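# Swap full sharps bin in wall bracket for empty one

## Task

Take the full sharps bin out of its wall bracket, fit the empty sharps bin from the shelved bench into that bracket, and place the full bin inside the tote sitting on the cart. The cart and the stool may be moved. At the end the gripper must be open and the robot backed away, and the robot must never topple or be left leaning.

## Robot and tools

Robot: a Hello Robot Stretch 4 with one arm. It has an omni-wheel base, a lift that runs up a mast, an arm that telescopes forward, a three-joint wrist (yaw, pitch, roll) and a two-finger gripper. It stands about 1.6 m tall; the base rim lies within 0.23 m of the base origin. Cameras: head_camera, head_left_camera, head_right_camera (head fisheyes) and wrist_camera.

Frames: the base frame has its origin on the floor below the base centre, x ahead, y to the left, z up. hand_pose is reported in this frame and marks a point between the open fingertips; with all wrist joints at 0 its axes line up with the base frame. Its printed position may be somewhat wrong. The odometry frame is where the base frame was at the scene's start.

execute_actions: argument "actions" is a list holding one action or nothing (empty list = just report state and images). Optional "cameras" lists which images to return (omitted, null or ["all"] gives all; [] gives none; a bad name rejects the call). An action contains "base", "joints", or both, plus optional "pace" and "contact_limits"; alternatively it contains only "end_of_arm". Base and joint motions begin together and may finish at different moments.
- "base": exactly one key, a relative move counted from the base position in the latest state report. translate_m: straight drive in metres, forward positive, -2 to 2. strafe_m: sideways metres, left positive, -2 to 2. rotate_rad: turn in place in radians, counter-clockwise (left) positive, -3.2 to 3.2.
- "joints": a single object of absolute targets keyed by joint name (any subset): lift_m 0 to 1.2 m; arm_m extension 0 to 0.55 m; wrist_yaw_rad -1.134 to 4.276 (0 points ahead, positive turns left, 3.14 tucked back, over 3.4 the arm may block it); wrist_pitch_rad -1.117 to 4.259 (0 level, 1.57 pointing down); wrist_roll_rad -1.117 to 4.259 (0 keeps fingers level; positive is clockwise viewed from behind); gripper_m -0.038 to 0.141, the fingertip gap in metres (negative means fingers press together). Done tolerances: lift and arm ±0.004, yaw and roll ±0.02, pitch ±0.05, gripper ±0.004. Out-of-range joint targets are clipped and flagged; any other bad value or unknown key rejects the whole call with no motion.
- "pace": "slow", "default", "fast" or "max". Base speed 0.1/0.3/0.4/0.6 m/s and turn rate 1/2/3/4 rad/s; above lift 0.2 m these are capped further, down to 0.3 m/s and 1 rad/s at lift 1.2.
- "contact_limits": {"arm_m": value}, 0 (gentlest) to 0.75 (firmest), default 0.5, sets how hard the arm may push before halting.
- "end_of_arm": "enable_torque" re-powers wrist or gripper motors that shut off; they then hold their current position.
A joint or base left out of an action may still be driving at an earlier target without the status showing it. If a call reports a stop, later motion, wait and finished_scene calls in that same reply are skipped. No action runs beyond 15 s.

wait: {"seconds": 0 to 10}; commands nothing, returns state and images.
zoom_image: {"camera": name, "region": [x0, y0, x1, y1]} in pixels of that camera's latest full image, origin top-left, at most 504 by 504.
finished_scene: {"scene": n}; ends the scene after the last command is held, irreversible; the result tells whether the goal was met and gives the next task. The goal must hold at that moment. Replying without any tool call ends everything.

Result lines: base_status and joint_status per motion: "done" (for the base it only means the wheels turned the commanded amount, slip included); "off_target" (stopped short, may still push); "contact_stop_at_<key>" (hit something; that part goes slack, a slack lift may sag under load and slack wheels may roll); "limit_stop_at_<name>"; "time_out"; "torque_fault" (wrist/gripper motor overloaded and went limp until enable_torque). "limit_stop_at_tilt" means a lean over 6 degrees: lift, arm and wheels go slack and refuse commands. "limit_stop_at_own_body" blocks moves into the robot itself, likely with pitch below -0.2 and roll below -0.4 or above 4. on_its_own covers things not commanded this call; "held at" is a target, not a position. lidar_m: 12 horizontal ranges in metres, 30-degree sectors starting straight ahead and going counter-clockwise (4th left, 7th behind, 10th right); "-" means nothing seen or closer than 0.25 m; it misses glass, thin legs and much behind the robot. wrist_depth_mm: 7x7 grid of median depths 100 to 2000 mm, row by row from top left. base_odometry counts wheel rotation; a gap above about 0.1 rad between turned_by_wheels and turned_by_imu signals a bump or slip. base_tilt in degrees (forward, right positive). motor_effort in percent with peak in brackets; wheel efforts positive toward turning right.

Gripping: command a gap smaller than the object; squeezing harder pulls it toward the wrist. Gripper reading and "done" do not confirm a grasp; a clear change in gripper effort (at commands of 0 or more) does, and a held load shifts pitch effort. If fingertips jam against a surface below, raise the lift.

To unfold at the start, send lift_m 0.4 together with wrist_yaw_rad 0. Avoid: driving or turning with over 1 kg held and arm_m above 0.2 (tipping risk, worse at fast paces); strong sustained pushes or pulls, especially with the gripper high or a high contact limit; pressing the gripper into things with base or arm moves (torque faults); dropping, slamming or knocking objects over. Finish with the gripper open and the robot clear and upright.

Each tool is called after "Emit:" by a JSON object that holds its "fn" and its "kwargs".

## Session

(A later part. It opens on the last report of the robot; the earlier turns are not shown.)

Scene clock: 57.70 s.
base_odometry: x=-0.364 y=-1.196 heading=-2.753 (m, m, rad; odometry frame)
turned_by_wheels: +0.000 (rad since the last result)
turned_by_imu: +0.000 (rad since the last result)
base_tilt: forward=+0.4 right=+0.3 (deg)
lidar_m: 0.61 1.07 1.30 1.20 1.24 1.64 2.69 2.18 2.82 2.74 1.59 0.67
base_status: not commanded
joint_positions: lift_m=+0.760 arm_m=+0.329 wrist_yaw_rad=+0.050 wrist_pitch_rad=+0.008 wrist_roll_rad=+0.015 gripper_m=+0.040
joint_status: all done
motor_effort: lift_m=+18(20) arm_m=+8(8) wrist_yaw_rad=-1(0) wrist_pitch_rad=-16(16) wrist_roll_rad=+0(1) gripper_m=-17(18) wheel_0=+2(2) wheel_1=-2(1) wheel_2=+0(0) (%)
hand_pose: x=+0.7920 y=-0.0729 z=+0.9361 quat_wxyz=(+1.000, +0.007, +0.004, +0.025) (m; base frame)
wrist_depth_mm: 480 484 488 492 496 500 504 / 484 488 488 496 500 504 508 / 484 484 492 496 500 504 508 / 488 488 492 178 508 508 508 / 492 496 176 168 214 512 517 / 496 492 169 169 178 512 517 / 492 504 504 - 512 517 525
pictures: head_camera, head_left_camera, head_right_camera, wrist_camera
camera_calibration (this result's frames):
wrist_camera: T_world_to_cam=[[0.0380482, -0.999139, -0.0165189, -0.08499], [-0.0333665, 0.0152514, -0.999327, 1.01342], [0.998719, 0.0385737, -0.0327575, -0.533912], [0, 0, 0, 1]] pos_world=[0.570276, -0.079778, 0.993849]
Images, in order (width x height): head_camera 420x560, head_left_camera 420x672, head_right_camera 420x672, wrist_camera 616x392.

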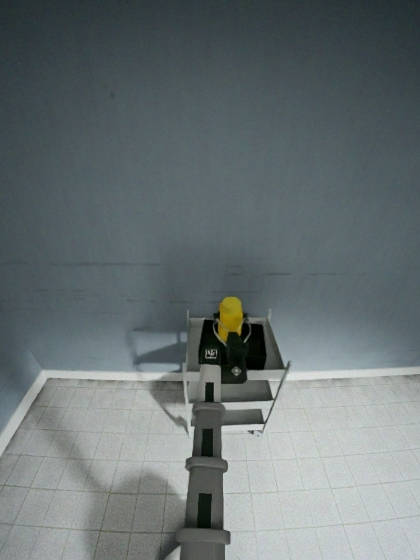

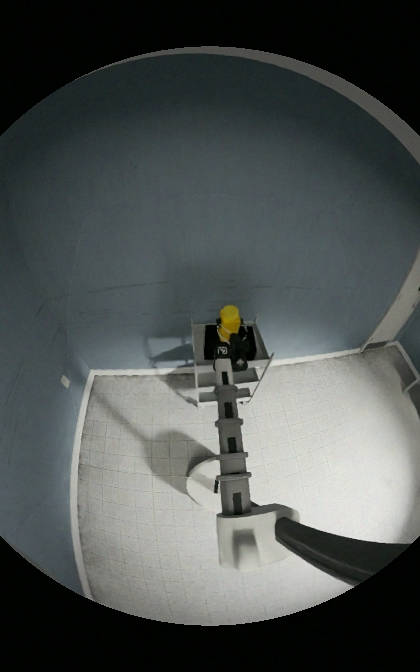

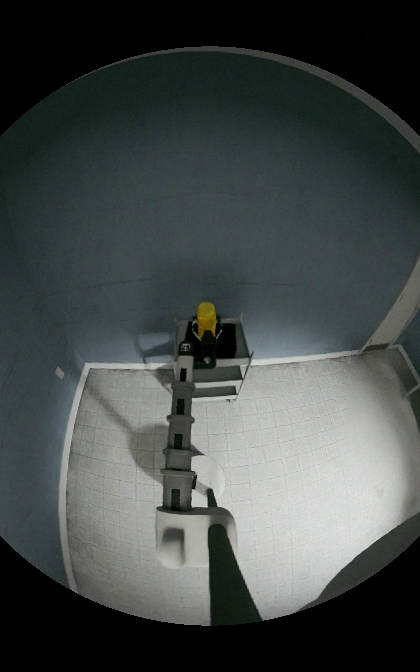

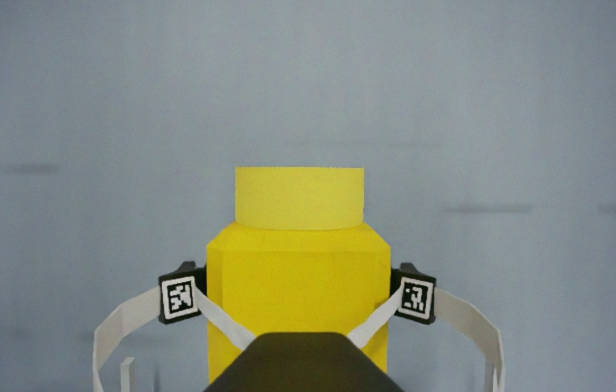

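Emit:
{"fn": "execute_actions", "kwargs": {"actions": [{"joints":{"lift_m":0.67,"arm_m":0.35},"pace":"slow"}], "cameras": ["head_camera","wrist_camera"]}}

Emit:
{"fn": "execute_actions", "kwargs": {"actions": [{"joints":{"lift_m":0.655},"pace":"slow"}], "cameras": ["wrist_camera"]}}

Scene clock: 62.30 s.
base_odometry: x=-0.364 y=-1.196 heading=-2.753 (m, m, rad; odometry frame)
turned_by_wheels: +0.000 (rad since the last result)
turned_by_imu: +0.000 (rad since the last result)
base_tilt: forward=+0.4 right=+0.3 (deg)
lidar_m: 0.62 1.08 1.31 1.19 1.24 1.65 2.69 2.16 2.83 2.72 1.58 0.68
base_status: not commanded
joint_positions: lift_m=+0.670 arm_m=+0.349 wrist_yaw_rad=+0.050 wrist_pitch_rad=+0.008 wrist_roll_rad=+0.015 gripper_m=+0.040
joint_status: all done
motor_effort: lift_m=+18(18) arm_m=+8(6) wrist_yaw_rad=-1(1) wrist_pitch_rad=-15(16) wrist_roll_rad=+0(0) gripper_m=-20(19) wheel_0=+2(1) wheel_1=-2(2) wheel_2=+0(0) (%)
hand_pose: x=+0.8120 y=-0.0729 z=+0.8462 quat_wxyz=(+1.000, +0.007, +0.004, +0.025) (m; base frame)
wrist_depth_mm: 459 466 469 473 477 477 488 / 466 462 469 473 480 484 484 / 462 469 473 477 480 484 492 / 466 473 473 178 484 488 488 / 469 477 176 168 214 492 496 / 469 382 169 169 177 488 500 / 473 310 336 - 324 319 500
pictures: head_camera, wrist_camera
camera_calibration (this result's frames):
wrist_camera: T_world_to_cam=[[0.038049, -0.999139, -0.0165196, -0.0872361], [-0.033307, 0.0152543, -0.999329, 0.924154], [0.998721, 0.0385736, -0.0326979, -0.556862], [0, 0, 0, 1]] pos_world=[0.590249, -0.0797782, 0.903885]
Images, in order (width x height): head_camera 420x560, wrist_camera 616x392.

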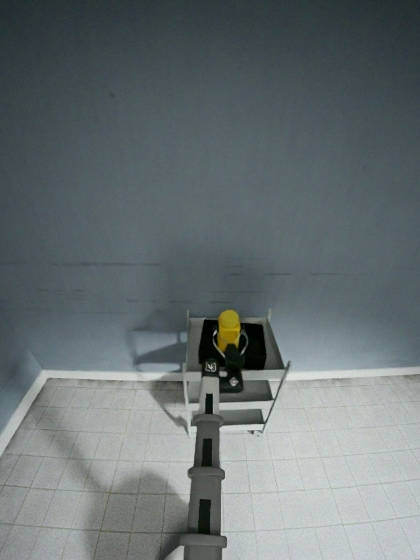

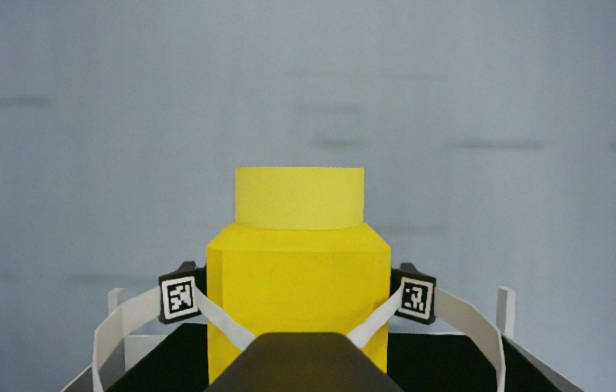

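Scene clock: 63.13 s.
base_odometry: x=-0.364 y=-1.196 heading=-2.753 (m, m, rad; odometry frame)
turned_by_wheels: +0.000 (rad since the last result)
turned_by_imu: +0.000 (rad since the last result)
base_tilt: forward=+0.3 right=+0.3 (deg)
lidar_m: 0.63 1.08 1.28 1.20 1.23 1.66 2.67 2.16 2.83 2.73 1.60 0.66
base_status: not commanded
joint_positions: lift_m=+0.655 arm_m=+0.349 wrist_yaw_rad=+0.050 wrist_pitch_rad=+0.008 wrist_roll_rad=+0.015 gripper_m=+0.040
joint_status: all done
motor_effort: lift_m=+18(18) arm_m=+8(8) wrist_yaw_rad=-1(1) wrist_pitch_rad=-16(15) wrist_roll_rad=+0(0) gripper_m=-20(19) wheel_0=+2(2) wheel_1=-2(2) wheel_2=+0(0) (%)
hand_pose: x=+0.8120 y=-0.0729 z=+0.8312 quat_wxyz=(+1.000, +0.007, +0.004, +0.025) (m; base frame)
wrist_depth_mm: 462 466 469 469 477 480 484 / 462 469 477 473 480 484 488 / 466 469 473 477 480 484 492 / 466 469 473 178 484 488 492 / 473 473 176 168 215 488 496 / 473 289 169 169 178 397 496 / 473 270 336 - 324 319 329
pictures: wrist_camera
camera_calibration (this result's frames):
wrist_camera: T_world_to_cam=[[0.0380492, -0.999139, -0.0165197, -0.087484], [-0.0333019, 0.0152546, -0.999329, 0.90916], [0.998721, 0.0385738, -0.0326928, -0.557358], [0, 0, 0, 1]] pos_world=[0.59025, -0.0797782, 0.888883]
Images, in order (width x height): wrist_camera 616x392.

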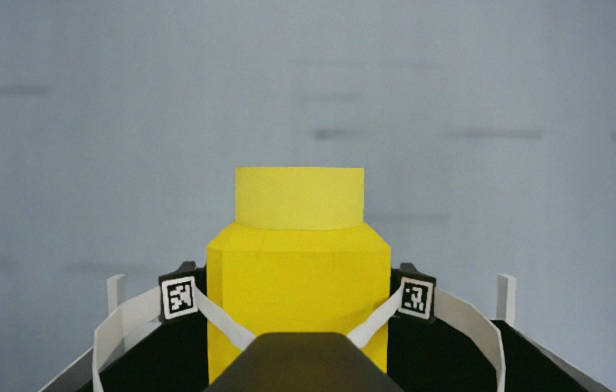

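Emit:
{"fn": "execute_actions", "kwargs": {"actions": [{"joints":{"lift_m":0.645},"pace":"slow"}], "cameras": []}}

Scene clock: 65.97 s.
base_odometry: x=-0.364 y=-1.196 heading=-2.753 (m, m, rad; odometry frame)
turned_by_wheels: +0.000 (rad since the last result)
turned_by_imu: +0.000 (rad since the last result)
base_tilt: forward=+0.3 right=+0.3 (deg)
lidar_m: 0.62 1.07 1.28 1.20 1.26 1.67 2.67 2.16 2.82 2.74 1.59 0.67
base_status: not commanded
joint_positions: lift_m=+0.645 arm_m=+0.349 wrist_yaw_rad=+0.050 wrist_pitch_rad=+0.008 wrist_roll_rad=+0.015 gripper_m=+0.040
joint_status: all done
motor_effort: lift_m=+18(17) arm_m=+7(8) wrist_yaw_rad=+0(1) wrist_pitch_rad=-16(16) wrist_roll_rad=+0(0) gripper_m=-16(20) wheel_0=+2(2) wheel_1=-2(2) wheel_2=+0(0) (%)
hand_pose: x=+0.8120 y=-0.0729 z=+0.8212 quat_wxyz=(+1.000, +0.007, +0.004, +0.025) (m; base frame)
wrist_depth_mm: 462 466 469 473 477 480 484 / 462 469 469 473 477 484 488 / 466 469 473 480 480 488 492 / 469 473 477 178 488 488 492 / 469 473 176 168 215 484 492 / 473 270 169 169 177 399 500 / 473 252 336 - 324 319 259
pictures: none
No camera images: the call's "cameras" was empty. Leave "cameras" out to get every camera's image.

Emit:
{"fn": "execute_actions", "kwargs": {"actions": [{"joints":{"lift_m":0.635},"pace":"slow"}], "cameras": []}}

Scene clock: 68.67 s.
base_odometry: x=-0.364 y=-1.196 heading=-2.753 (m, m, rad; odometry frame)
turned_by_wheels: +0.000 (rad since the last result)
turned_by_imu: +0.000 (rad since the last result)
base_tilt: forward=+0.4 right=+0.3 (deg)
lidar_m: 0.61 1.09 1.29 1.19 1.24 1.66 2.69 2.14 2.84 2.71 1.59 0.68
base_status: not commanded
joint_positions: lift_m=+0.635 arm_m=+0.349 wrist_yaw_rad=+0.050 wrist_pitch_rad=+0.008 wrist_roll_rad=+0.015 gripper_m=+0.040
joint_status: all done
motor_effort: lift_m=+18(18) arm_m=+8(8) wrist_yaw_rad=-1(1) wrist_pitch_rad=-16(14) wrist_roll_rad=+0(0) gripper_m=-19(22) wheel_0=+2(2) wheel_1=-2(2) wheel_2=+0(0) (%)
hand_pose: x=+0.8120 y=-0.0729 z=+0.8112 quat_wxyz=(+1.000, +0.007, +0.004, +0.025) (m; base frame)
wrist_depth_mm: 459 462 469 473 477 480 484 / 462 469 469 477 477 484 484 / 466 469 473 477 484 488 488 / 466 469 473 178 484 488 492 / 469 473 176 168 215 492 496 / 473 270 169 169 177 317 496 / 303 253 336 - 324 317 243
pictures: none
No camera images: the call's "cameras" was empty. Leave "cameras" out to get every camera's image.

Emit:
{"fn": "execute_actions", "kwargs": {"actions": [{"joints":{"lift_m":0.626},"pace":"slow"}], "cameras": ["wrist_camera"]}}

Scene clock: 71.47 s.
base_odometry: x=-0.364 y=-1.196 heading=-2.753 (m, m, rad; odometry frame)
turned_by_wheels: +0.000 (rad since the last result)
turned_by_imu: +0.000 (rad since the last result)
base_tilt: forward=+0.4 right=+0.3 (deg)
lidar_m: 0.61 1.08 1.28 1.21 1.22 1.68 2.70 2.18 2.83 2.71 1.60 0.68
base_status: not commanded
joint_positions: lift_m=+0.626 arm_m=+0.349 wrist_yaw_rad=+0.050 wrist_pitch_rad=+0.008 wrist_roll_rad=+0.015 gripper_m=+0.040
joint_status: all done
motor_effort: lift_m=+18(18) arm_m=+7(8) wrist_yaw_rad=-1(1) wrist_pitch_rad=-15(16) wrist_roll_rad=+1(0) gripper_m=-17(17) wheel_0=+2(2) wheel_1=-2(2) wheel_2=+0(0) (%)
hand_pose: x=+0.8120 y=-0.0729 z=+0.8022 quat_wxyz=(+1.000, +0.007, +0.004, +0.025) (m; base frame)
wrist_depth_mm: 459 466 469 473 477 480 484 / 466 466 469 477 480 480 488 / 466 473 473 477 480 484 492 / 469 469 477 178 484 488 488 / 469 473 176 168 214 492 496 / 473 270 169 169 178 303 496 / 214 253 336 - 324 319 243
pictures: wrist_camera
camera_calibration (this result's frames):
wrist_camera: T_world_to_cam=[[0.0380491, -0.999139, -0.0165196, -0.0879634], [-0.0333017, 0.0152545, -0.999329, 0.880171], [0.998721, 0.0385737, -0.0326926, -0.558312], [0, 0, 0, 1]] pos_world=[0.590256, -0.0797782, 0.859875]
Images, in order (width x height): wrist_camera 616x392.

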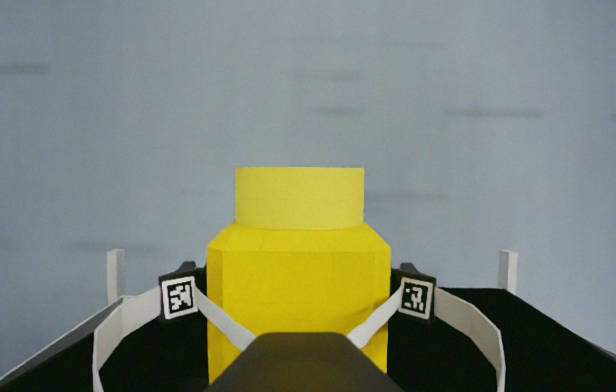

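Emit:
{"fn": "execute_actions", "kwargs": {"actions": [{"joints":{"lift_m":0.617},"pace":"slow"}], "cameras": ["wrist_camera"]}}

Scene clock: 74.10 s.
base_odometry: x=-0.364 y=-1.196 heading=-2.753 (m, m, rad; odometry frame)
turned_by_wheels: +0.000 (rad since the last result)
turned_by_imu: +0.000 (rad since the last result)
base_tilt: forward=+0.3 right=+0.3 (deg)
lidar_m: 0.62 1.09 1.28 1.21 1.23 1.66 2.69 2.17 2.84 2.71 1.59 0.69
base_status: not commanded
joint_positions: lift_m=+0.617 arm_m=+0.349 wrist_yaw_rad=+0.050 wrist_pitch_rad=+0.005 wrist_roll_rad=+0.015 gripper_m=+0.040
joint_status: all done
motor_effort: lift_m=+17(16) arm_m=+8(8) wrist_yaw_rad=-1(1) wrist_pitch_rad=-8(16) wrist_roll_rad=+0(1) gripper_m=-19(20) wheel_0=+2(2) wheel_1=-2(2) wheel_2=+0(0) (%)
hand_pose: x=+0.8120 y=-0.0729 z=+0.7941 quat_wxyz=(+1.000, +0.008, +0.003, +0.025) (m; base frame)
wrist_depth_mm: 462 466 469 473 473 484 484 / 466 466 473 477 480 488 488 / 466 473 477 477 480 488 492 / 466 473 477 179 484 488 496 / 469 480 175 168 214 488 496 / 477 212 169 169 178 303 496 / 190 252 336 - 322 317 243
pictures: wrist_camera
camera_calibration (this result's frames):
wrist_camera: T_world_to_cam=[[0.0381164, -0.999136, -0.0165548, -0.0881177], [-0.0303806, 0.0154005, -0.99942, 0.869833], [0.998811, 0.0385972, -0.0297674, -0.560986], [0, 0, 0, 1]] pos_world=[0.590104, -0.079785, 0.851171]
Images, in order (width x height): wrist_camera 616x392.

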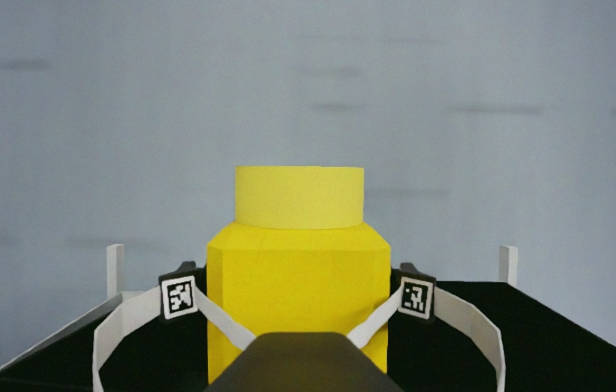

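Emit:
{"fn": "execute_actions", "kwargs": {"actions": [{"joints":{"gripper_m":0.14,"arm_m":0.339}}], "cameras": ["wrist_camera"]}}

Emit:
{"fn": "execute_actions", "kwargs": {"actions": [{"joints":{"lift_m":0.75,"arm_m":0},"pace":"fast"}], "cameras": ["head_camera"]}}

Emit:
{"fn": "execute_actions", "kwargs": {"actions": [{"base":{"rotate_rad":-1.53},"pace":"fast"}], "cameras": []}}

Emit:
{"fn": "execute_actions", "kwargs": {"actions": [{"base":{"translate_m":1.8},"joints":{"lift_m":0.85},"pace":"max"}]}}

Scene clock: 79.00 s.
base_odometry: x=-0.364 y=-1.196 heading=-2.753 (m, m, rad; odometry frame)
turned_by_wheels: +0.000 (rad since the last result)
turned_by_imu: +0.000 (rad since the last result)
base_tilt: forward=+0.3 right=+0.3 (deg)
lidar_m: 0.61 1.09 1.26 1.20 1.26 1.65 2.67 2.15 2.85 2.73 1.61 0.67
base_status: not commanded
joint_positions: lift_m=+0.617 arm_m=+0.340 wrist_yaw_rad=+0.050 wrist_pitch_rad=+0.005 wrist_roll_rad=+0.015 gripper_m=+0.140
joint_status: all done
motor_effort: lift_m=+17(17) arm_m=-8(6) wrist_yaw_rad=-1(2) wrist_pitch_rad=-8(9) wrist_roll_rad=-1(1) gripper_m=+1(21) wheel_0=+2(2) wheel_1=-2(2) wheel_2=+0(0) (%)
hand_pose: x=+0.8038 y=-0.0729 z=+0.7942 quat_wxyz=(+1.000, +0.008, +0.002, +0.025) (m; base frame)
wrist_depth_mm: 469 473 480 484 484 492 492 / 473 477 480 484 488 492 496 / 473 477 480 484 492 492 500 / 477 480 484 195 492 496 500 / 477 477 189 183 492 496 504 / 477 225 184 184 195 301 504 / 184 254 338 - 332 322 242
pictures: wrist_camera
camera_calibration (this result's frames):
wrist_camera: T_world_to_cam=[[0.0382198, -0.999132, -0.0165572, -0.0878539], [-0.0301856, 0.0154074, -0.999426, 0.869487], [0.998813, 0.0386976, -0.0295705, -0.552894], [0, 0, 0, 1]] pos_world=[0.581841, -0.0797785, 0.851183]
Images, in order (width x height): wrist_camera 616x392.

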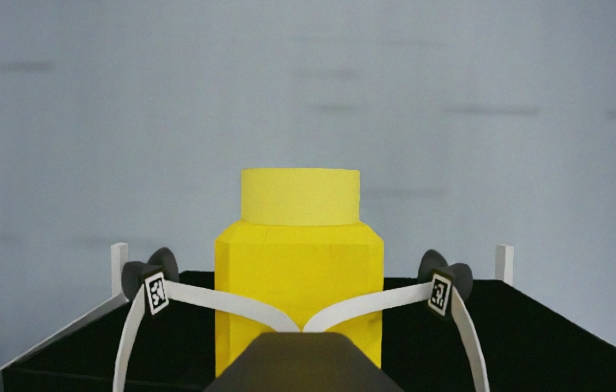

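Scene clock: 80.80 s.
base_odometry: x=-0.364 y=-1.196 heading=-2.753 (m, m, rad; odometry frame)
turned_by_wheels: +0.000 (rad since the last result)
turned_by_imu: +0.000 (rad since the last result)
base_tilt: forward=+0.3 right=+0.3 (deg)
lidar_m: 0.62 1.08 1.28 1.19 1.24 1.65 2.67 2.17 2.81 2.73 1.59 0.68
base_status: not commanded
joint_positions: lift_m=+0.750 arm_m=+0.001 wrist_yaw_rad=+0.050 wrist_pitch_rad=+0.004 wrist_roll_rad=+0.015 gripper_m=+0.140
joint_status: all done
motor_effort: lift_m=+22(25) arm_m=-8(8) wrist_yaw_rad=+0(1) wrist_pitch_rad=-6(6) wrist_roll_rad=+0(0) gripper_m=+0(1) wheel_0=+2(2) wheel_1=-2(2) wheel_2=+0(0) (%)
hand_pose: x=+0.4648 y=-0.0729 z=+0.9268 quat_wxyz=(+1.000, +0.007, +0.002, +0.025) (m; base frame)
wrist_depth_mm: 788 798 798 798 820 820 842 / 788 798 809 831 820 831 831 / 798 809 809 820 820 831 831 / 798 798 820 831 831 842 842 / 809 798 820 831 831 831 842 / 820 809 691 521 661 842 854 / 820 820 569 - 473 597 866
pictures: head_camera
Images, in order (width x height): head_camera 420x560.

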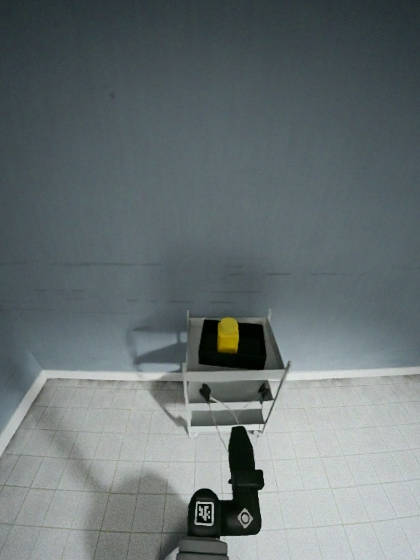

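Scene clock: 82.70 s.
base_odometry: x=-0.364 y=-1.196 heading=+2.001 (m, m, rad; odometry frame)
turned_by_wheels: -1.529 (rad since the last result)
turned_by_imu: -1.500 (rad since the last result)
base_tilt: forward=+0.3 right=+0.3 (deg)
lidar_m: 2.72 1.53 0.67 0.62 1.10 1.27 1.20 1.28 1.72 2.56 2.15 2.84
base_status: done
joint_positions: lift_m=+0.750 arm_m=+0.001 wrist_yaw_rad=+0.050 wrist_pitch_rad=+0.004 wrist_roll_rad=+0.015 gripper_m=+0.140
joint_status: not commanded
motor_effort: lift_m=+23(23) arm_m=-8(8) wrist_yaw_rad=+0(2) wrist_pitch_rad=-7(6) wrist_roll_rad=-1(0) gripper_m=-1(1) wheel_0=+5(12) wheel_1=+3(10) wheel_2=+2(9) (%)
hand_pose: x=+0.4648 y=-0.0729 z=+0.9268 quat_wxyz=(+1.000, +0.007, +0.002, +0.025) (m; base frame)
wrist_depth_mm: 1499 - - - - - - / 1499 - - - - - - / 1499 - - - - - - / 1537 - - - - - - / 1537 1983 - - - - - / 1537 1863 - - - - - / 1499 1921 - - - 1921 -
pictures: none
No camera images: the call's "cameras" was empty. Leave "cameras" out to get every camera's image.

Scene clock: 88.33 s.
base_odometry: x=-1.116 y=+0.440 heading=+2.002 (m, m, rad; odometry frame)
turned_by_wheels: +0.001 (rad since the last result)
turned_by_imu: -0.004 (rad since the last result)
base_tilt: forward=+0.3 right=+0.3 (deg)
lidar_m: 0.89 0.98 1.09 1.05 1.10 1.50 3.02 3.13 2.10 2.03 1.34 0.96
base_status: done
joint_positions: lift_m=+0.850 arm_m=+0.001 wrist_yaw_rad=+0.050 wrist_pitch_rad=+0.004 wrist_roll_rad=+0.015 gripper_m=+0.140
joint_status: all done
motor_effort: lift_m=+22(26) arm_m=-8(8) wrist_yaw_rad=+0(0) wrist_pitch_rad=-5(6) wrist_roll_rad=+0(0) gripper_m=+1(3) wheel_0=+4(11) wheel_1=+2(9) wheel_2=+0(13) (%)
hand_pose: x=+0.4647 y=-0.0729 z=+1.0269 quat_wxyz=(+1.000, +0.007, +0.002, +0.025) (m; base frame)
wrist_depth_mm: 1464 1464 1430 1255 1255 1255 1281 / 1464 1464 1430 1464 1464 1464 1464 / 1430 1499 1464 1430 1464 1464 1464 / 1464 1499 1464 1499 1464 1499 1464 / 1464 1464 1464 1464 1281 1499 1464 / 1499 768 778 931 788 854 931 / 1464 1499 723 - 732 732 732
pictures: head_camera, head_left_camera, head_right_camera, wrist_camera
camera_calibration (this result's frames):
wrist_camera: T_world_to_cam=[[0.0380699, -0.999138, -0.0165221, -0.0710549], [-0.0298129, 0.0153911, -0.999437, 1.09169], [0.99883, 0.038541, -0.0292013, -0.207769], [0, 0, 0, 1]] pos_world=[0.242778, -0.0797883, 1.08383]
Images, in order (width x height): head_camera 420x560, head_left_camera 420x672, head_right_camera 420x672, wrist_camera 616x392.

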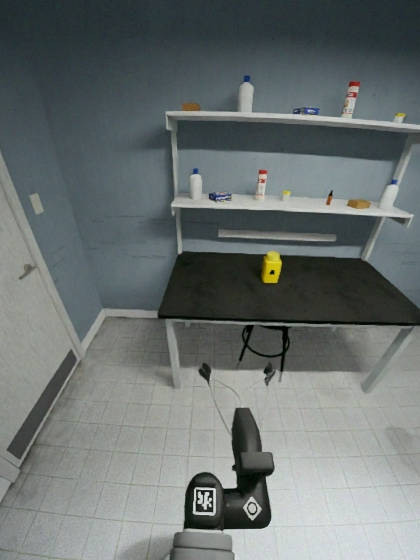

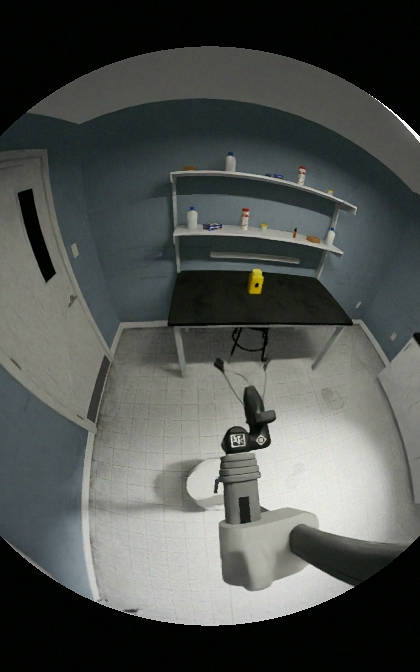

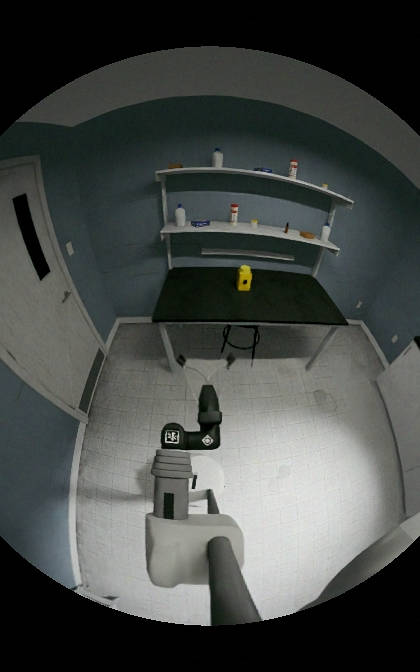

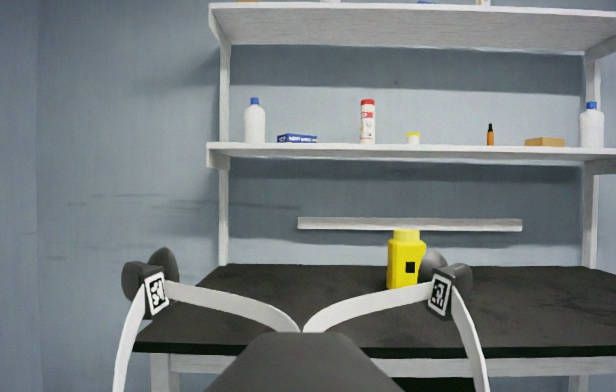

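Emit:
{"fn": "execute_actions", "kwargs": {"actions": [{"base":{"strafe_m":-0.27},"joints":{"lift_m":0.72},"pace":"fast"}], "cameras": []}}

Emit:
{"fn": "execute_actions", "kwargs": {"actions": [{"base":{"translate_m":0.45},"joints":{"arm_m":0.14},"pace":"fast"}], "cameras": ["head_camera","wrist_camera"]}}

Emit:
{"fn": "zoom_image", "kwargs": {"camera": "head_camera", "region": [170,270,300,400]}}

Scene clock: 93.30 s.
base_odometry: x=-0.871 y=+0.552 heading=+2.002 (m, m, rad; odometry frame)
turned_by_wheels: +0.000 (rad since the last result)
turned_by_imu: +0.000 (rad since the last result)
base_tilt: forward=+0.3 right=+0.3 (deg)
lidar_m: 0.92 0.98 1.36 1.34 1.39 1.68 3.03 3.13 1.86 1.75 1.85 0.96
base_status: done
joint_positions: lift_m=+0.720 arm_m=+0.001 wrist_yaw_rad=+0.050 wrist_pitch_rad=+0.004 wrist_roll_rad=+0.015 gripper_m=+0.140
joint_status: all done
motor_effort: lift_m=+18(18) arm_m=-7(7) wrist_yaw_rad=-1(0) wrist_pitch_rad=-6(6) wrist_roll_rad=+1(0) gripper_m=+0(3) wheel_0=+3(14) wheel_1=-2(13) wheel_2=+0(1) (%)
hand_pose: x=+0.4647 y=-0.0729 z=+0.8972 quat_wxyz=(+1.000, +0.007, +0.002, +0.025) (m; base frame)
wrist_depth_mm: 1464 1464 1464 1464 1464 1430 1464 / 1499 1464 1464 1499 1430 1464 1464 / 1430 1499 1464 1464 1464 1464 1464 / 1464 1464 1499 1499 1464 1499 1499 / 1464 991 1008 1025 1042 1042 1042 / 759 707 750 707 741 741 741 / 1499 1499 1464 - 1499 1499 1499
pictures: none
No camera images: the call's "cameras" was empty. Leave "cameras" out to get every camera's image.

Scene clock: 95.80 s.
base_odometry: x=-1.059 y=+0.961 heading=+2.002 (m, m, rad; odometry frame)
turned_by_wheels: +0.001 (rad since the last result)
turned_by_imu: +0.000 (rad since the last result)
base_tilt: forward=+0.3 right=+0.3 (deg)
lidar_m: 0.48 0.53 0.71 1.31 1.41 1.90 3.50 3.43 1.85 1.76 0.71 0.50
base_status: done
joint_positions: lift_m=+0.720 arm_m=+0.139 wrist_yaw_rad=+0.050 wrist_pitch_rad=+0.004 wrist_roll_rad=+0.015 gripper_m=+0.140
joint_status: all done
motor_effort: lift_m=+18(17) arm_m=+7(10) wrist_yaw_rad=-1(0) wrist_pitch_rad=-6(6) wrist_roll_rad=+2(1) gripper_m=+0(2) wheel_0=+5(12) wheel_1=+4(10) wheel_2=+1(13) (%)
hand_pose: x=+0.6021 y=-0.0729 z=+0.8972 quat_wxyz=(+1.000, +0.007, +0.002, +0.025) (m; base frame)
wrist_depth_mm: 615 634 661 654 647 627 597 / 778 904 904 891 904 842 820 / 904 904 891 917 891 891 904 / 904 904 917 477 917 904 917 / 917 917 904 452 904 891 904 / 521 452 462 455 469 504 549 / 370 370 384 - 402 375 384
pictures: head_camera, wrist_camera
camera_calibration (this result's frames):
wrist_camera: T_world_to_cam=[[0.0382284, -0.999132, -0.0165225, -0.0784746], [-0.0297881, 0.0153879, -0.999438, 0.966156], [0.998825, 0.038699, -0.029174, -0.348753], [0, 0, 0, 1]] pos_world=[0.380123, -0.0797772, 0.954142]
Images, in order (width x height): head_camera 420x560, wrist_camera 616x392.

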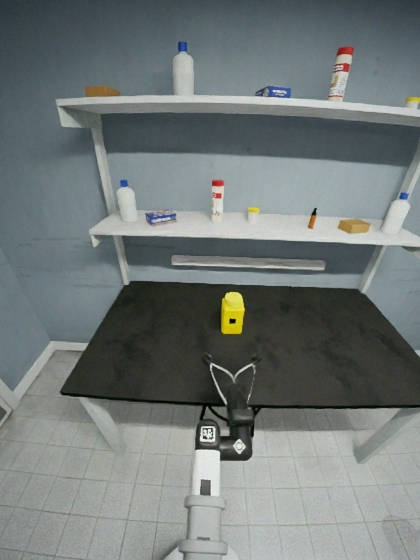

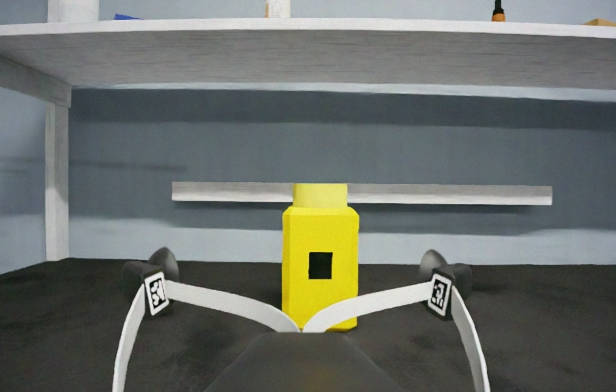

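Region (170, 270, 300, 400) of head_camera's 420x560 image, scaled by 3.877, with more detail than that image has.

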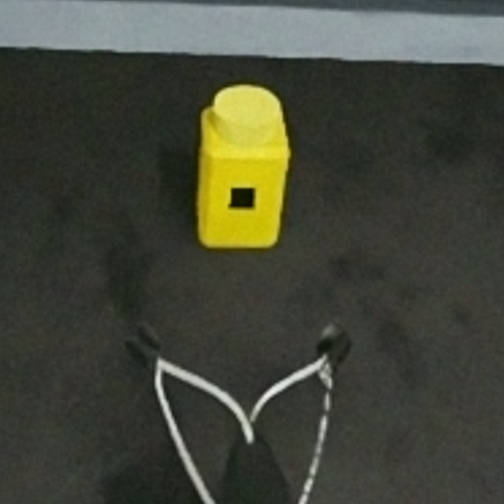

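Emit:
{"fn": "execute_actions", "kwargs": {"actions": [{"base":{"strafe_m":-0.02},"joints":{"arm_m":0.32,"lift_m":0.712}}], "cameras": ["wrist_camera"]}}

Emit:
{"fn": "execute_actions", "kwargs": {"actions": [{"joints":{"arm_m":0.408}}], "cameras": ["wrist_camera"]}}

Scene clock: 101.00 s.
base_odometry: x=-1.041 y=+0.969 heading=+2.002 (m, m, rad; odometry frame)
turned_by_wheels: +0.000 (rad since the last result)
turned_by_imu: +0.000 (rad since the last result)
base_tilt: forward=+0.3 right=+0.3 (deg)
lidar_m: 0.49 0.50 0.70 1.34 1.38 1.95 3.51 3.41 1.80 1.73 0.72 0.51
base_status: done
joint_positions: lift_m=+0.712 arm_m=+0.319 wrist_yaw_rad=+0.050 wrist_pitch_rad=+0.004 wrist_roll_rad=+0.015 gripper_m=+0.140
joint_status: all done
motor_effort: lift_m=+17(17) arm_m=+8(6) wrist_yaw_rad=-1(0) wrist_pitch_rad=-5(6) wrist_roll_rad=+0(1) gripper_m=+3(0) wheel_0=+2(13) wheel_1=-2(10) wheel_2=+0(0) (%)
hand_pose: x=+0.7820 y=-0.0729 z=+0.8893 quat_wxyz=(+1.000, +0.007, +0.002, +0.025) (m; base frame)
wrist_depth_mm: 591 580 580 585 574 569 574 / 723 723 732 732 723 723 732 / 732 732 732 723 723 723 732 / 732 723 661 282 723 741 732 / 741 741 732 273 732 732 741 / 496 430 277 273 445 480 521 / 353 353 355 - 359 357 368
pictures: wrist_camera
camera_calibration (this result's frames):
wrist_camera: T_world_to_cam=[[0.0382165, -0.999133, -0.0165227, -0.0854794], [-0.0297742, 0.0153889, -0.999438, 0.963556], [0.998826, 0.038687, -0.0291602, -0.528736], [0, 0, 0, 1]] pos_world=[0.560071, -0.0797781, 0.946184]
Images, in order (width x height): wrist_camera 616x392.

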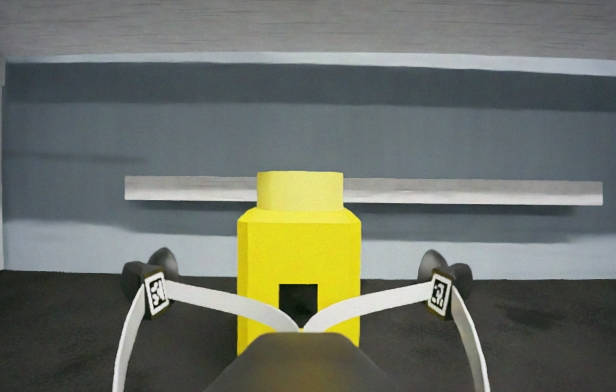

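Scene clock: 102.23 s.
base_odometry: x=-1.041 y=+0.969 heading=+2.002 (m, m, rad; odometry frame)
turned_by_wheels: +0.000 (rad since the last result)
turned_by_imu: +0.000 (rad since the last result)
base_tilt: forward=+0.3 right=+0.3 (deg)
lidar_m: 0.46 0.52 0.70 1.33 1.43 1.93 3.51 3.41 1.80 1.73 0.70 0.52
base_status: not commanded
joint_positions: lift_m=+0.712 arm_m=+0.407 wrist_yaw_rad=+0.050 wrist_pitch_rad=+0.004 wrist_roll_rad=+0.015 gripper_m=+0.140
joint_status: all done
motor_effort: lift_m=+17(17) arm_m=+8(10) wrist_yaw_rad=-1(0) wrist_pitch_rad=-5(7) wrist_roll_rad=+0(1) gripper_m=+2(3) wheel_0=+2(2) wheel_1=-2(2) wheel_2=+0(0) (%)
hand_pose: x=+0.8700 y=-0.0729 z=+0.8893 quat_wxyz=(+1.000, +0.007, +0.002, +0.025) (m; base frame)
wrist_depth_mm: 609 580 580 574 574 569 569 / 640 634 640 640 640 640 640 / 647 647 647 640 647 640 640 / 640 640 569 194 647 640 569 / 654 647 189 185 647 647 647 / 500 430 186 185 194 484 521 / 353 351 193 - 359 357 366
pictures: wrist_camera
camera_calibration (this result's frames):
wrist_camera: T_world_to_cam=[[0.0382067, -0.999133, -0.0165227, -0.0888367], [-0.029771, 0.0153893, -0.999438, 0.966174], [0.998826, 0.0386771, -0.0291572, -0.616635], [0, 0, 0, 1]] pos_world=[0.648069, -0.0797788, 0.946184]
Images, in order (width x height): wrist_camera 616x392.

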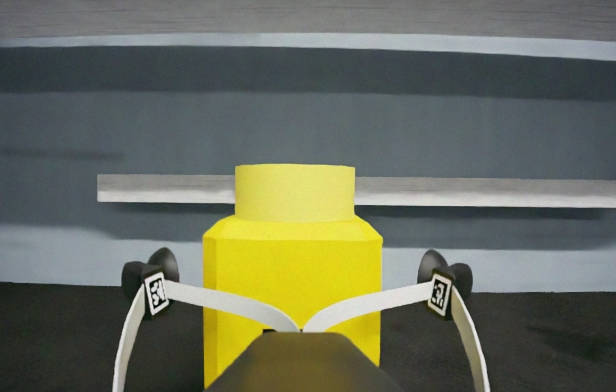

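Emit:
{"fn": "execute_actions", "kwargs": {"actions": [{"joints":{"lift_m":0.82},"pace":"fast"}], "cameras": []}}

Emit:
{"fn": "execute_actions", "kwargs": {"actions": [{"base":{"strafe_m":-0.5},"joints":{"wrist_yaw_rad":1.62,"arm_m":0.45},"pace":"fast"}], "cameras": []}}

Emit:
{"fn": "execute_actions", "kwargs": {"actions": [{"base":{"translate_m":0.16},"joints":{"lift_m":0.714}}], "cameras": ["head_camera","wrist_camera"]}}

Scene clock: 111.30 s.
base_odometry: x=-1.041 y=+0.969 heading=+2.002 (m, m, rad; odometry frame)
turned_by_wheels: +0.000 (rad since the last result)
turned_by_imu: +0.000 (rad since the last result)
base_tilt: forward=+0.4 right=+0.3 (deg)
lidar_m: 0.48 0.51 0.69 1.33 1.43 1.94 3.49 3.41 1.84 1.73 0.72 0.51
base_status: not commanded
joint_positions: lift_m=+0.820 arm_m=+0.407 wrist_yaw_rad=+0.050 wrist_pitch_rad=+0.004 wrist_roll_rad=+0.015 gripper_m=+0.140
joint_status: all done
motor_effort: lift_m=+23(27) arm_m=+8(8) wrist_yaw_rad=-1(1) wrist_pitch_rad=-6(7) wrist_roll_rad=+1(1) gripper_m=-1(1) wheel_0=+2(2) wheel_1=-3(2) wheel_2=+0(0) (%)
hand_pose: x=+0.8700 y=-0.0729 z=+0.9968 quat_wxyz=(+1.000, +0.007, +0.002, +0.025) (m; base frame)
wrist_depth_mm: 347 340 340 340 336 332 334 / 525 530 535 530 521 508 496 / 640 640 647 640 640 640 634 / 640 640 640 647 647 640 647 / 647 569 591 603 654 647 647 / 661 647 654 647 647 647 647 / 564 559 564 - 615 569 580
pictures: none
No camera images: the call's "cameras" was empty. Leave "cameras" out to get every camera's image.

Scene clock: 113.83 s.
base_odometry: x=-0.587 y=+1.178 heading=+2.002 (m, m, rad; odometry frame)
turned_by_wheels: +0.000 (rad since the last result)
turned_by_imu: -0.001 (rad since the last result)
base_tilt: forward=+0.4 right=+0.3 (deg)
lidar_m: 0.48 0.50 0.68 1.83 1.93 2.39 3.51 1.84 1.30 1.22 1.87 0.52
base_status: done
joint_positions: lift_m=+0.820 arm_m=+0.449 wrist_yaw_rad=+1.620 wrist_pitch_rad=+0.004 wrist_roll_rad=+0.015 gripper_m=+0.140
joint_status: all done
motor_effort: lift_m=+22(23) arm_m=+7(7) wrist_yaw_rad=+0(9) wrist_pitch_rad=-6(5) wrist_roll_rad=-1(1) gripper_m=+1(2) wheel_0=+1(14) wheel_1=-2(12) wheel_2=+0(1) (%)
hand_pose: x=+0.6927 y=+0.2924 z=+0.9968 quat_wxyz=(+0.690, +0.004, +0.007, +0.724) (m; base frame)
wrist_depth_mm: 1756 1756 1756 1756 1756 1182 384 / 1756 1808 1708 1808 1756 640 496 / 1808 1808 1808 1756 1756 946 788 / 1863 1808 1756 1808 1756 1205 831 / 1863 1863 1756 1756 1756 976 831 / 1808 1756 778 842 715 322 768 / 1756 1756 615 - 574 314 544
pictures: none
No camera images: the call's "cameras" was empty. Leave "cameras" out to get every camera's image.

Scene clock: 115.73 s.
base_odometry: x=-0.654 y=+1.324 heading=+2.003 (m, m, rad; odometry frame)
turned_by_wheels: +0.000 (rad since the last result)
turned_by_imu: +0.000 (rad since the last result)
base_tilt: forward=+0.3 right=+0.3 (deg)
lidar_m: 0.33 0.34 0.50 1.85 1.93 2.49 3.69 1.82 1.31 1.22 0.47 0.34
base_status: done
joint_positions: lift_m=+0.714 arm_m=+0.449 wrist_yaw_rad=+1.620 wrist_pitch_rad=+0.004 wrist_roll_rad=+0.015 gripper_m=+0.140
joint_status: all done
motor_effort: lift_m=+17(22) arm_m=+7(7) wrist_yaw_rad=-1(0) wrist_pitch_rad=-5(6) wrist_roll_rad=+0(0) gripper_m=+2(3) wheel_0=+5(9) wheel_1=+4(9) wheel_2=-2(10) (%)
hand_pose: x=+0.6927 y=+0.2924 z=+0.8913 quat_wxyz=(+0.690, +0.004, +0.007, +0.724) (m; base frame)
wrist_depth_mm: 1808 1708 1756 1756 609 559 544 / 1808 1756 1808 1808 878 788 609 / 1708 1756 1756 1756 1808 878 615 / 1756 1808 1808 330 1576 878 549 / 1756 1863 991 314 750 820 603 / 1808 442 452 315 315 492 530 / 362 359 375 - 366 364 368
pictures: head_camera, wrist_camera
camera_calibration (this result's frames):
wrist_camera: T_world_to_cam=[[0.999169, 0.0372625, -0.0165226, -0.685806], [-0.0154173, -0.0297585, -0.999438, 0.960535], [-0.0377333, 0.998862, -0.0291592, -0.0163521], [0, 0, 0, 1]] pos_world=[0.699428, 0.0704724, 0.948187]
Images, in order (width x height): head_camera 420x560, wrist_camera 616x392.

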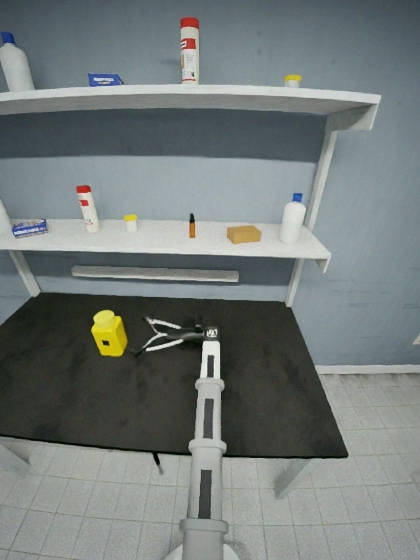

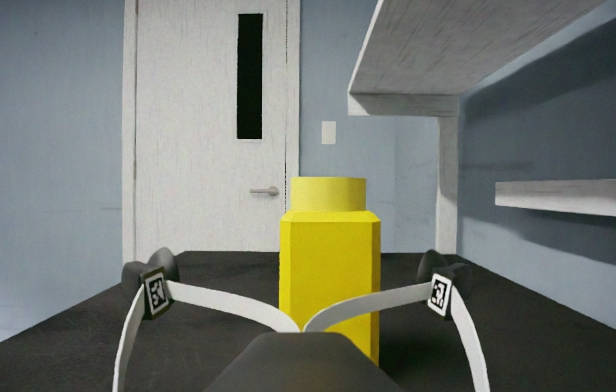

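Emit:
{"fn": "execute_actions", "kwargs": {"actions": [{"base":{"strafe_m":0.132},"joints":{"arm_m":0.474}}], "cameras": ["wrist_camera"]}}

Emit:
{"fn": "execute_actions", "kwargs": {"actions": [{"joints":{"gripper_m":0.05}}], "cameras": ["wrist_camera"]}}

Emit:
{"fn": "execute_actions", "kwargs": {"actions": [{"joints":{"lift_m":0.74}}], "cameras": ["wrist_camera"]}}

Scene clock: 120.60 s.
base_odometry: x=-0.773 y=+1.268 heading=+2.003 (m, m, rad; odometry frame)
turned_by_wheels: +0.000 (rad since the last result)
turned_by_imu: +0.000 (rad since the last result)
base_tilt: forward=+0.3 right=+0.3 (deg)
lidar_m: 0.32 0.34 0.47 1.71 1.82 2.43 3.69 1.99 1.45 1.37 0.48 0.34
base_status: done
joint_positions: lift_m=+0.714 arm_m=+0.473 wrist_yaw_rad=+1.620 wrist_pitch_rad=+0.004 wrist_roll_rad=+0.015 gripper_m=+0.140
joint_status: all done
motor_effort: lift_m=+17(17) arm_m=+8(5) wrist_yaw_rad=-1(1) wrist_pitch_rad=-6(5) wrist_roll_rad=+1(1) gripper_m=+2(2) wheel_0=-3(12) wheel_1=+1(11) wheel_2=+0(1) (%)
hand_pose: x=+0.7167 y=+0.2924 z=+0.8913 quat_wxyz=(+0.690, +0.004, +0.007, +0.724) (m; base frame)
wrist_depth_mm: 1661 1661 1661 1661 564 559 539 / 1661 1618 1618 1661 831 778 574 / 1661 1661 1618 1661 1618 831 569 / 1661 1661 1661 195 1618 831 517 / 1661 1618 190 183 866 768 574 / 1138 442 183 183 194 484 512 / 362 359 338 - 364 364 373
pictures: wrist_camera
camera_calibration (this result's frames):
wrist_camera: T_world_to_cam=[[0.999168, 0.0372911, -0.0165225, -0.709745], [-0.0154163, -0.0297589, -0.999438, 0.960903], [-0.0377619, 0.998861, -0.0291592, -0.0154297], [0, 0, 0, 1]] pos_world=[0.723385, 0.0704747, 0.948187]
Images, in order (width x height): wrist_camera 616x392.

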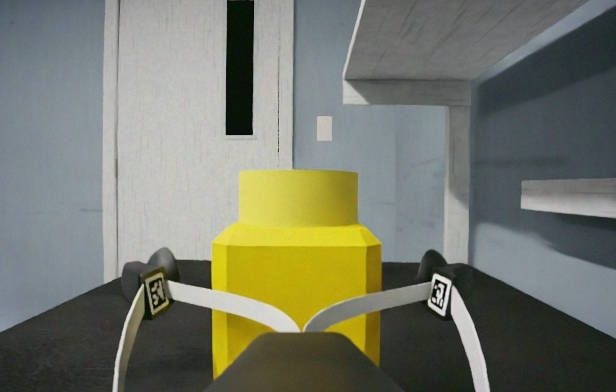

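Scene clock: 122.50 s.
base_odometry: x=-0.773 y=+1.268 heading=+2.003 (m, m, rad; odometry frame)
turned_by_wheels: +0.000 (rad since the last result)
turned_by_imu: +0.000 (rad since the last result)
base_tilt: forward=+0.4 right=+0.3 (deg)
lidar_m: 0.31 0.33 0.49 1.71 1.81 2.40 3.69 1.97 1.43 1.37 0.49 0.35
base_status: not commanded
joint_positions: lift_m=+0.714 arm_m=+0.473 wrist_yaw_rad=+1.620 wrist_pitch_rad=+0.004 wrist_roll_rad=+0.015 gripper_m=+0.050
joint_status: all done
motor_effort: lift_m=+17(17) arm_m=+8(7) wrist_yaw_rad=-1(2) wrist_pitch_rad=-5(5) wrist_roll_rad=+0(0) gripper_m=-17(16) wheel_0=-3(3) wheel_1=+1(1) wheel_2=+0(0) (%)
hand_pose: x=+0.7166 y=+0.2925 z=+0.8913 quat_wxyz=(+0.689, +0.004, +0.007, +0.724) (m; base frame)
wrist_depth_mm: 1618 1661 1618 1618 564 559 539 / 1661 1661 1618 1661 842 768 569 / 1661 1661 1661 1661 1661 842 574 / 1661 1661 1661 182 1430 820 517 / 1661 1661 182 170 213 768 574 / 1118 445 171 171 179 535 517 / 362 357 340 - 343 364 370
pictures: wrist_camera
camera_calibration (this result's frames):
wrist_camera: T_world_to_cam=[[0.99916, 0.037504, -0.0165223, -0.709742], [-0.0154097, -0.0297622, -0.999438, 0.960899], [-0.0379746, 0.998853, -0.0291593, -0.0152927], [0, 0, 0, 1]] pos_world=[0.723372, 0.0704917, 0.948187]
Images, in order (width x height): wrist_camera 616x392.

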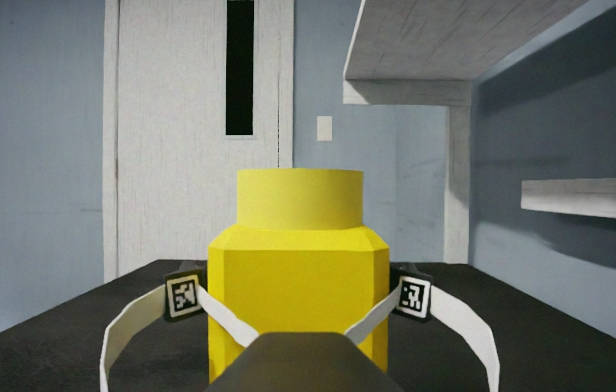

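Scene clock: 123.37 s.
base_odometry: x=-0.773 y=+1.268 heading=+2.003 (m, m, rad; odometry frame)
turned_by_wheels: +0.000 (rad since the last result)
turned_by_imu: +0.000 (rad since the last result)
base_tilt: forward=+0.3 right=+0.3 (deg)
lidar_m: 0.31 0.34 0.48 1.70 1.80 2.42 3.69 2.00 1.43 1.35 0.48 0.36
base_status: not commanded
joint_positions: lift_m=+0.740 arm_m=+0.473 wrist_yaw_rad=+1.620 wrist_pitch_rad=+0.006 wrist_roll_rad=+0.015 gripper_m=+0.050
joint_status: all done
motor_effort: lift_m=+24(23) arm_m=+7(7) wrist_yaw_rad=-1(2) wrist_pitch_rad=-11(11) wrist_roll_rad=+0(1) gripper_m=-18(17) wheel_0=-3(3) wheel_1=+2(2) wheel_2=+0(0) (%)
hand_pose: x=+0.7166 y=+0.2925 z=+0.9162 quat_wxyz=(+0.689, +0.003, +0.008, +0.724) (m; base frame)
wrist_depth_mm: 1618 1661 1618 1661 517 508 508 / 1708 1618 1618 1708 798 723 569 / 1661 1661 1661 1661 1661 831 574 / 1661 1661 1661 182 1464 820 525 / 1708 1661 182 171 214 831 569 / 1708 504 171 170 179 603 535 / 410 404 384 - 387 410 433
pictures: wrist_camera
camera_calibration (this result's frames):
wrist_camera: T_world_to_cam=[[0.999162, 0.037474, -0.0164886, -0.709356], [-0.015307, -0.0316034, -0.999383, 0.986213], [-0.037972, 0.998798, -0.0310033, -0.0128597], [0, 0, 0, 1]] pos_world=[0.723368, 0.0705943, 0.97351]
Images, in order (width x height): wrist_camera 616x392.

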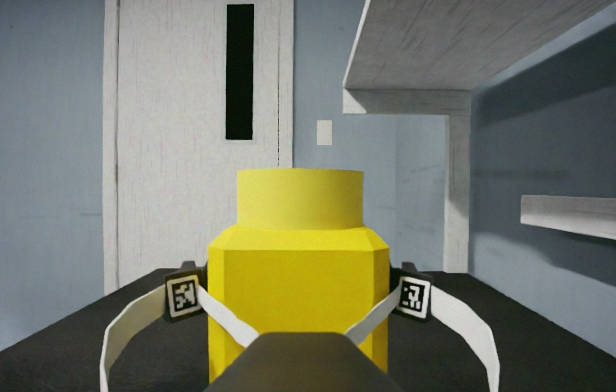

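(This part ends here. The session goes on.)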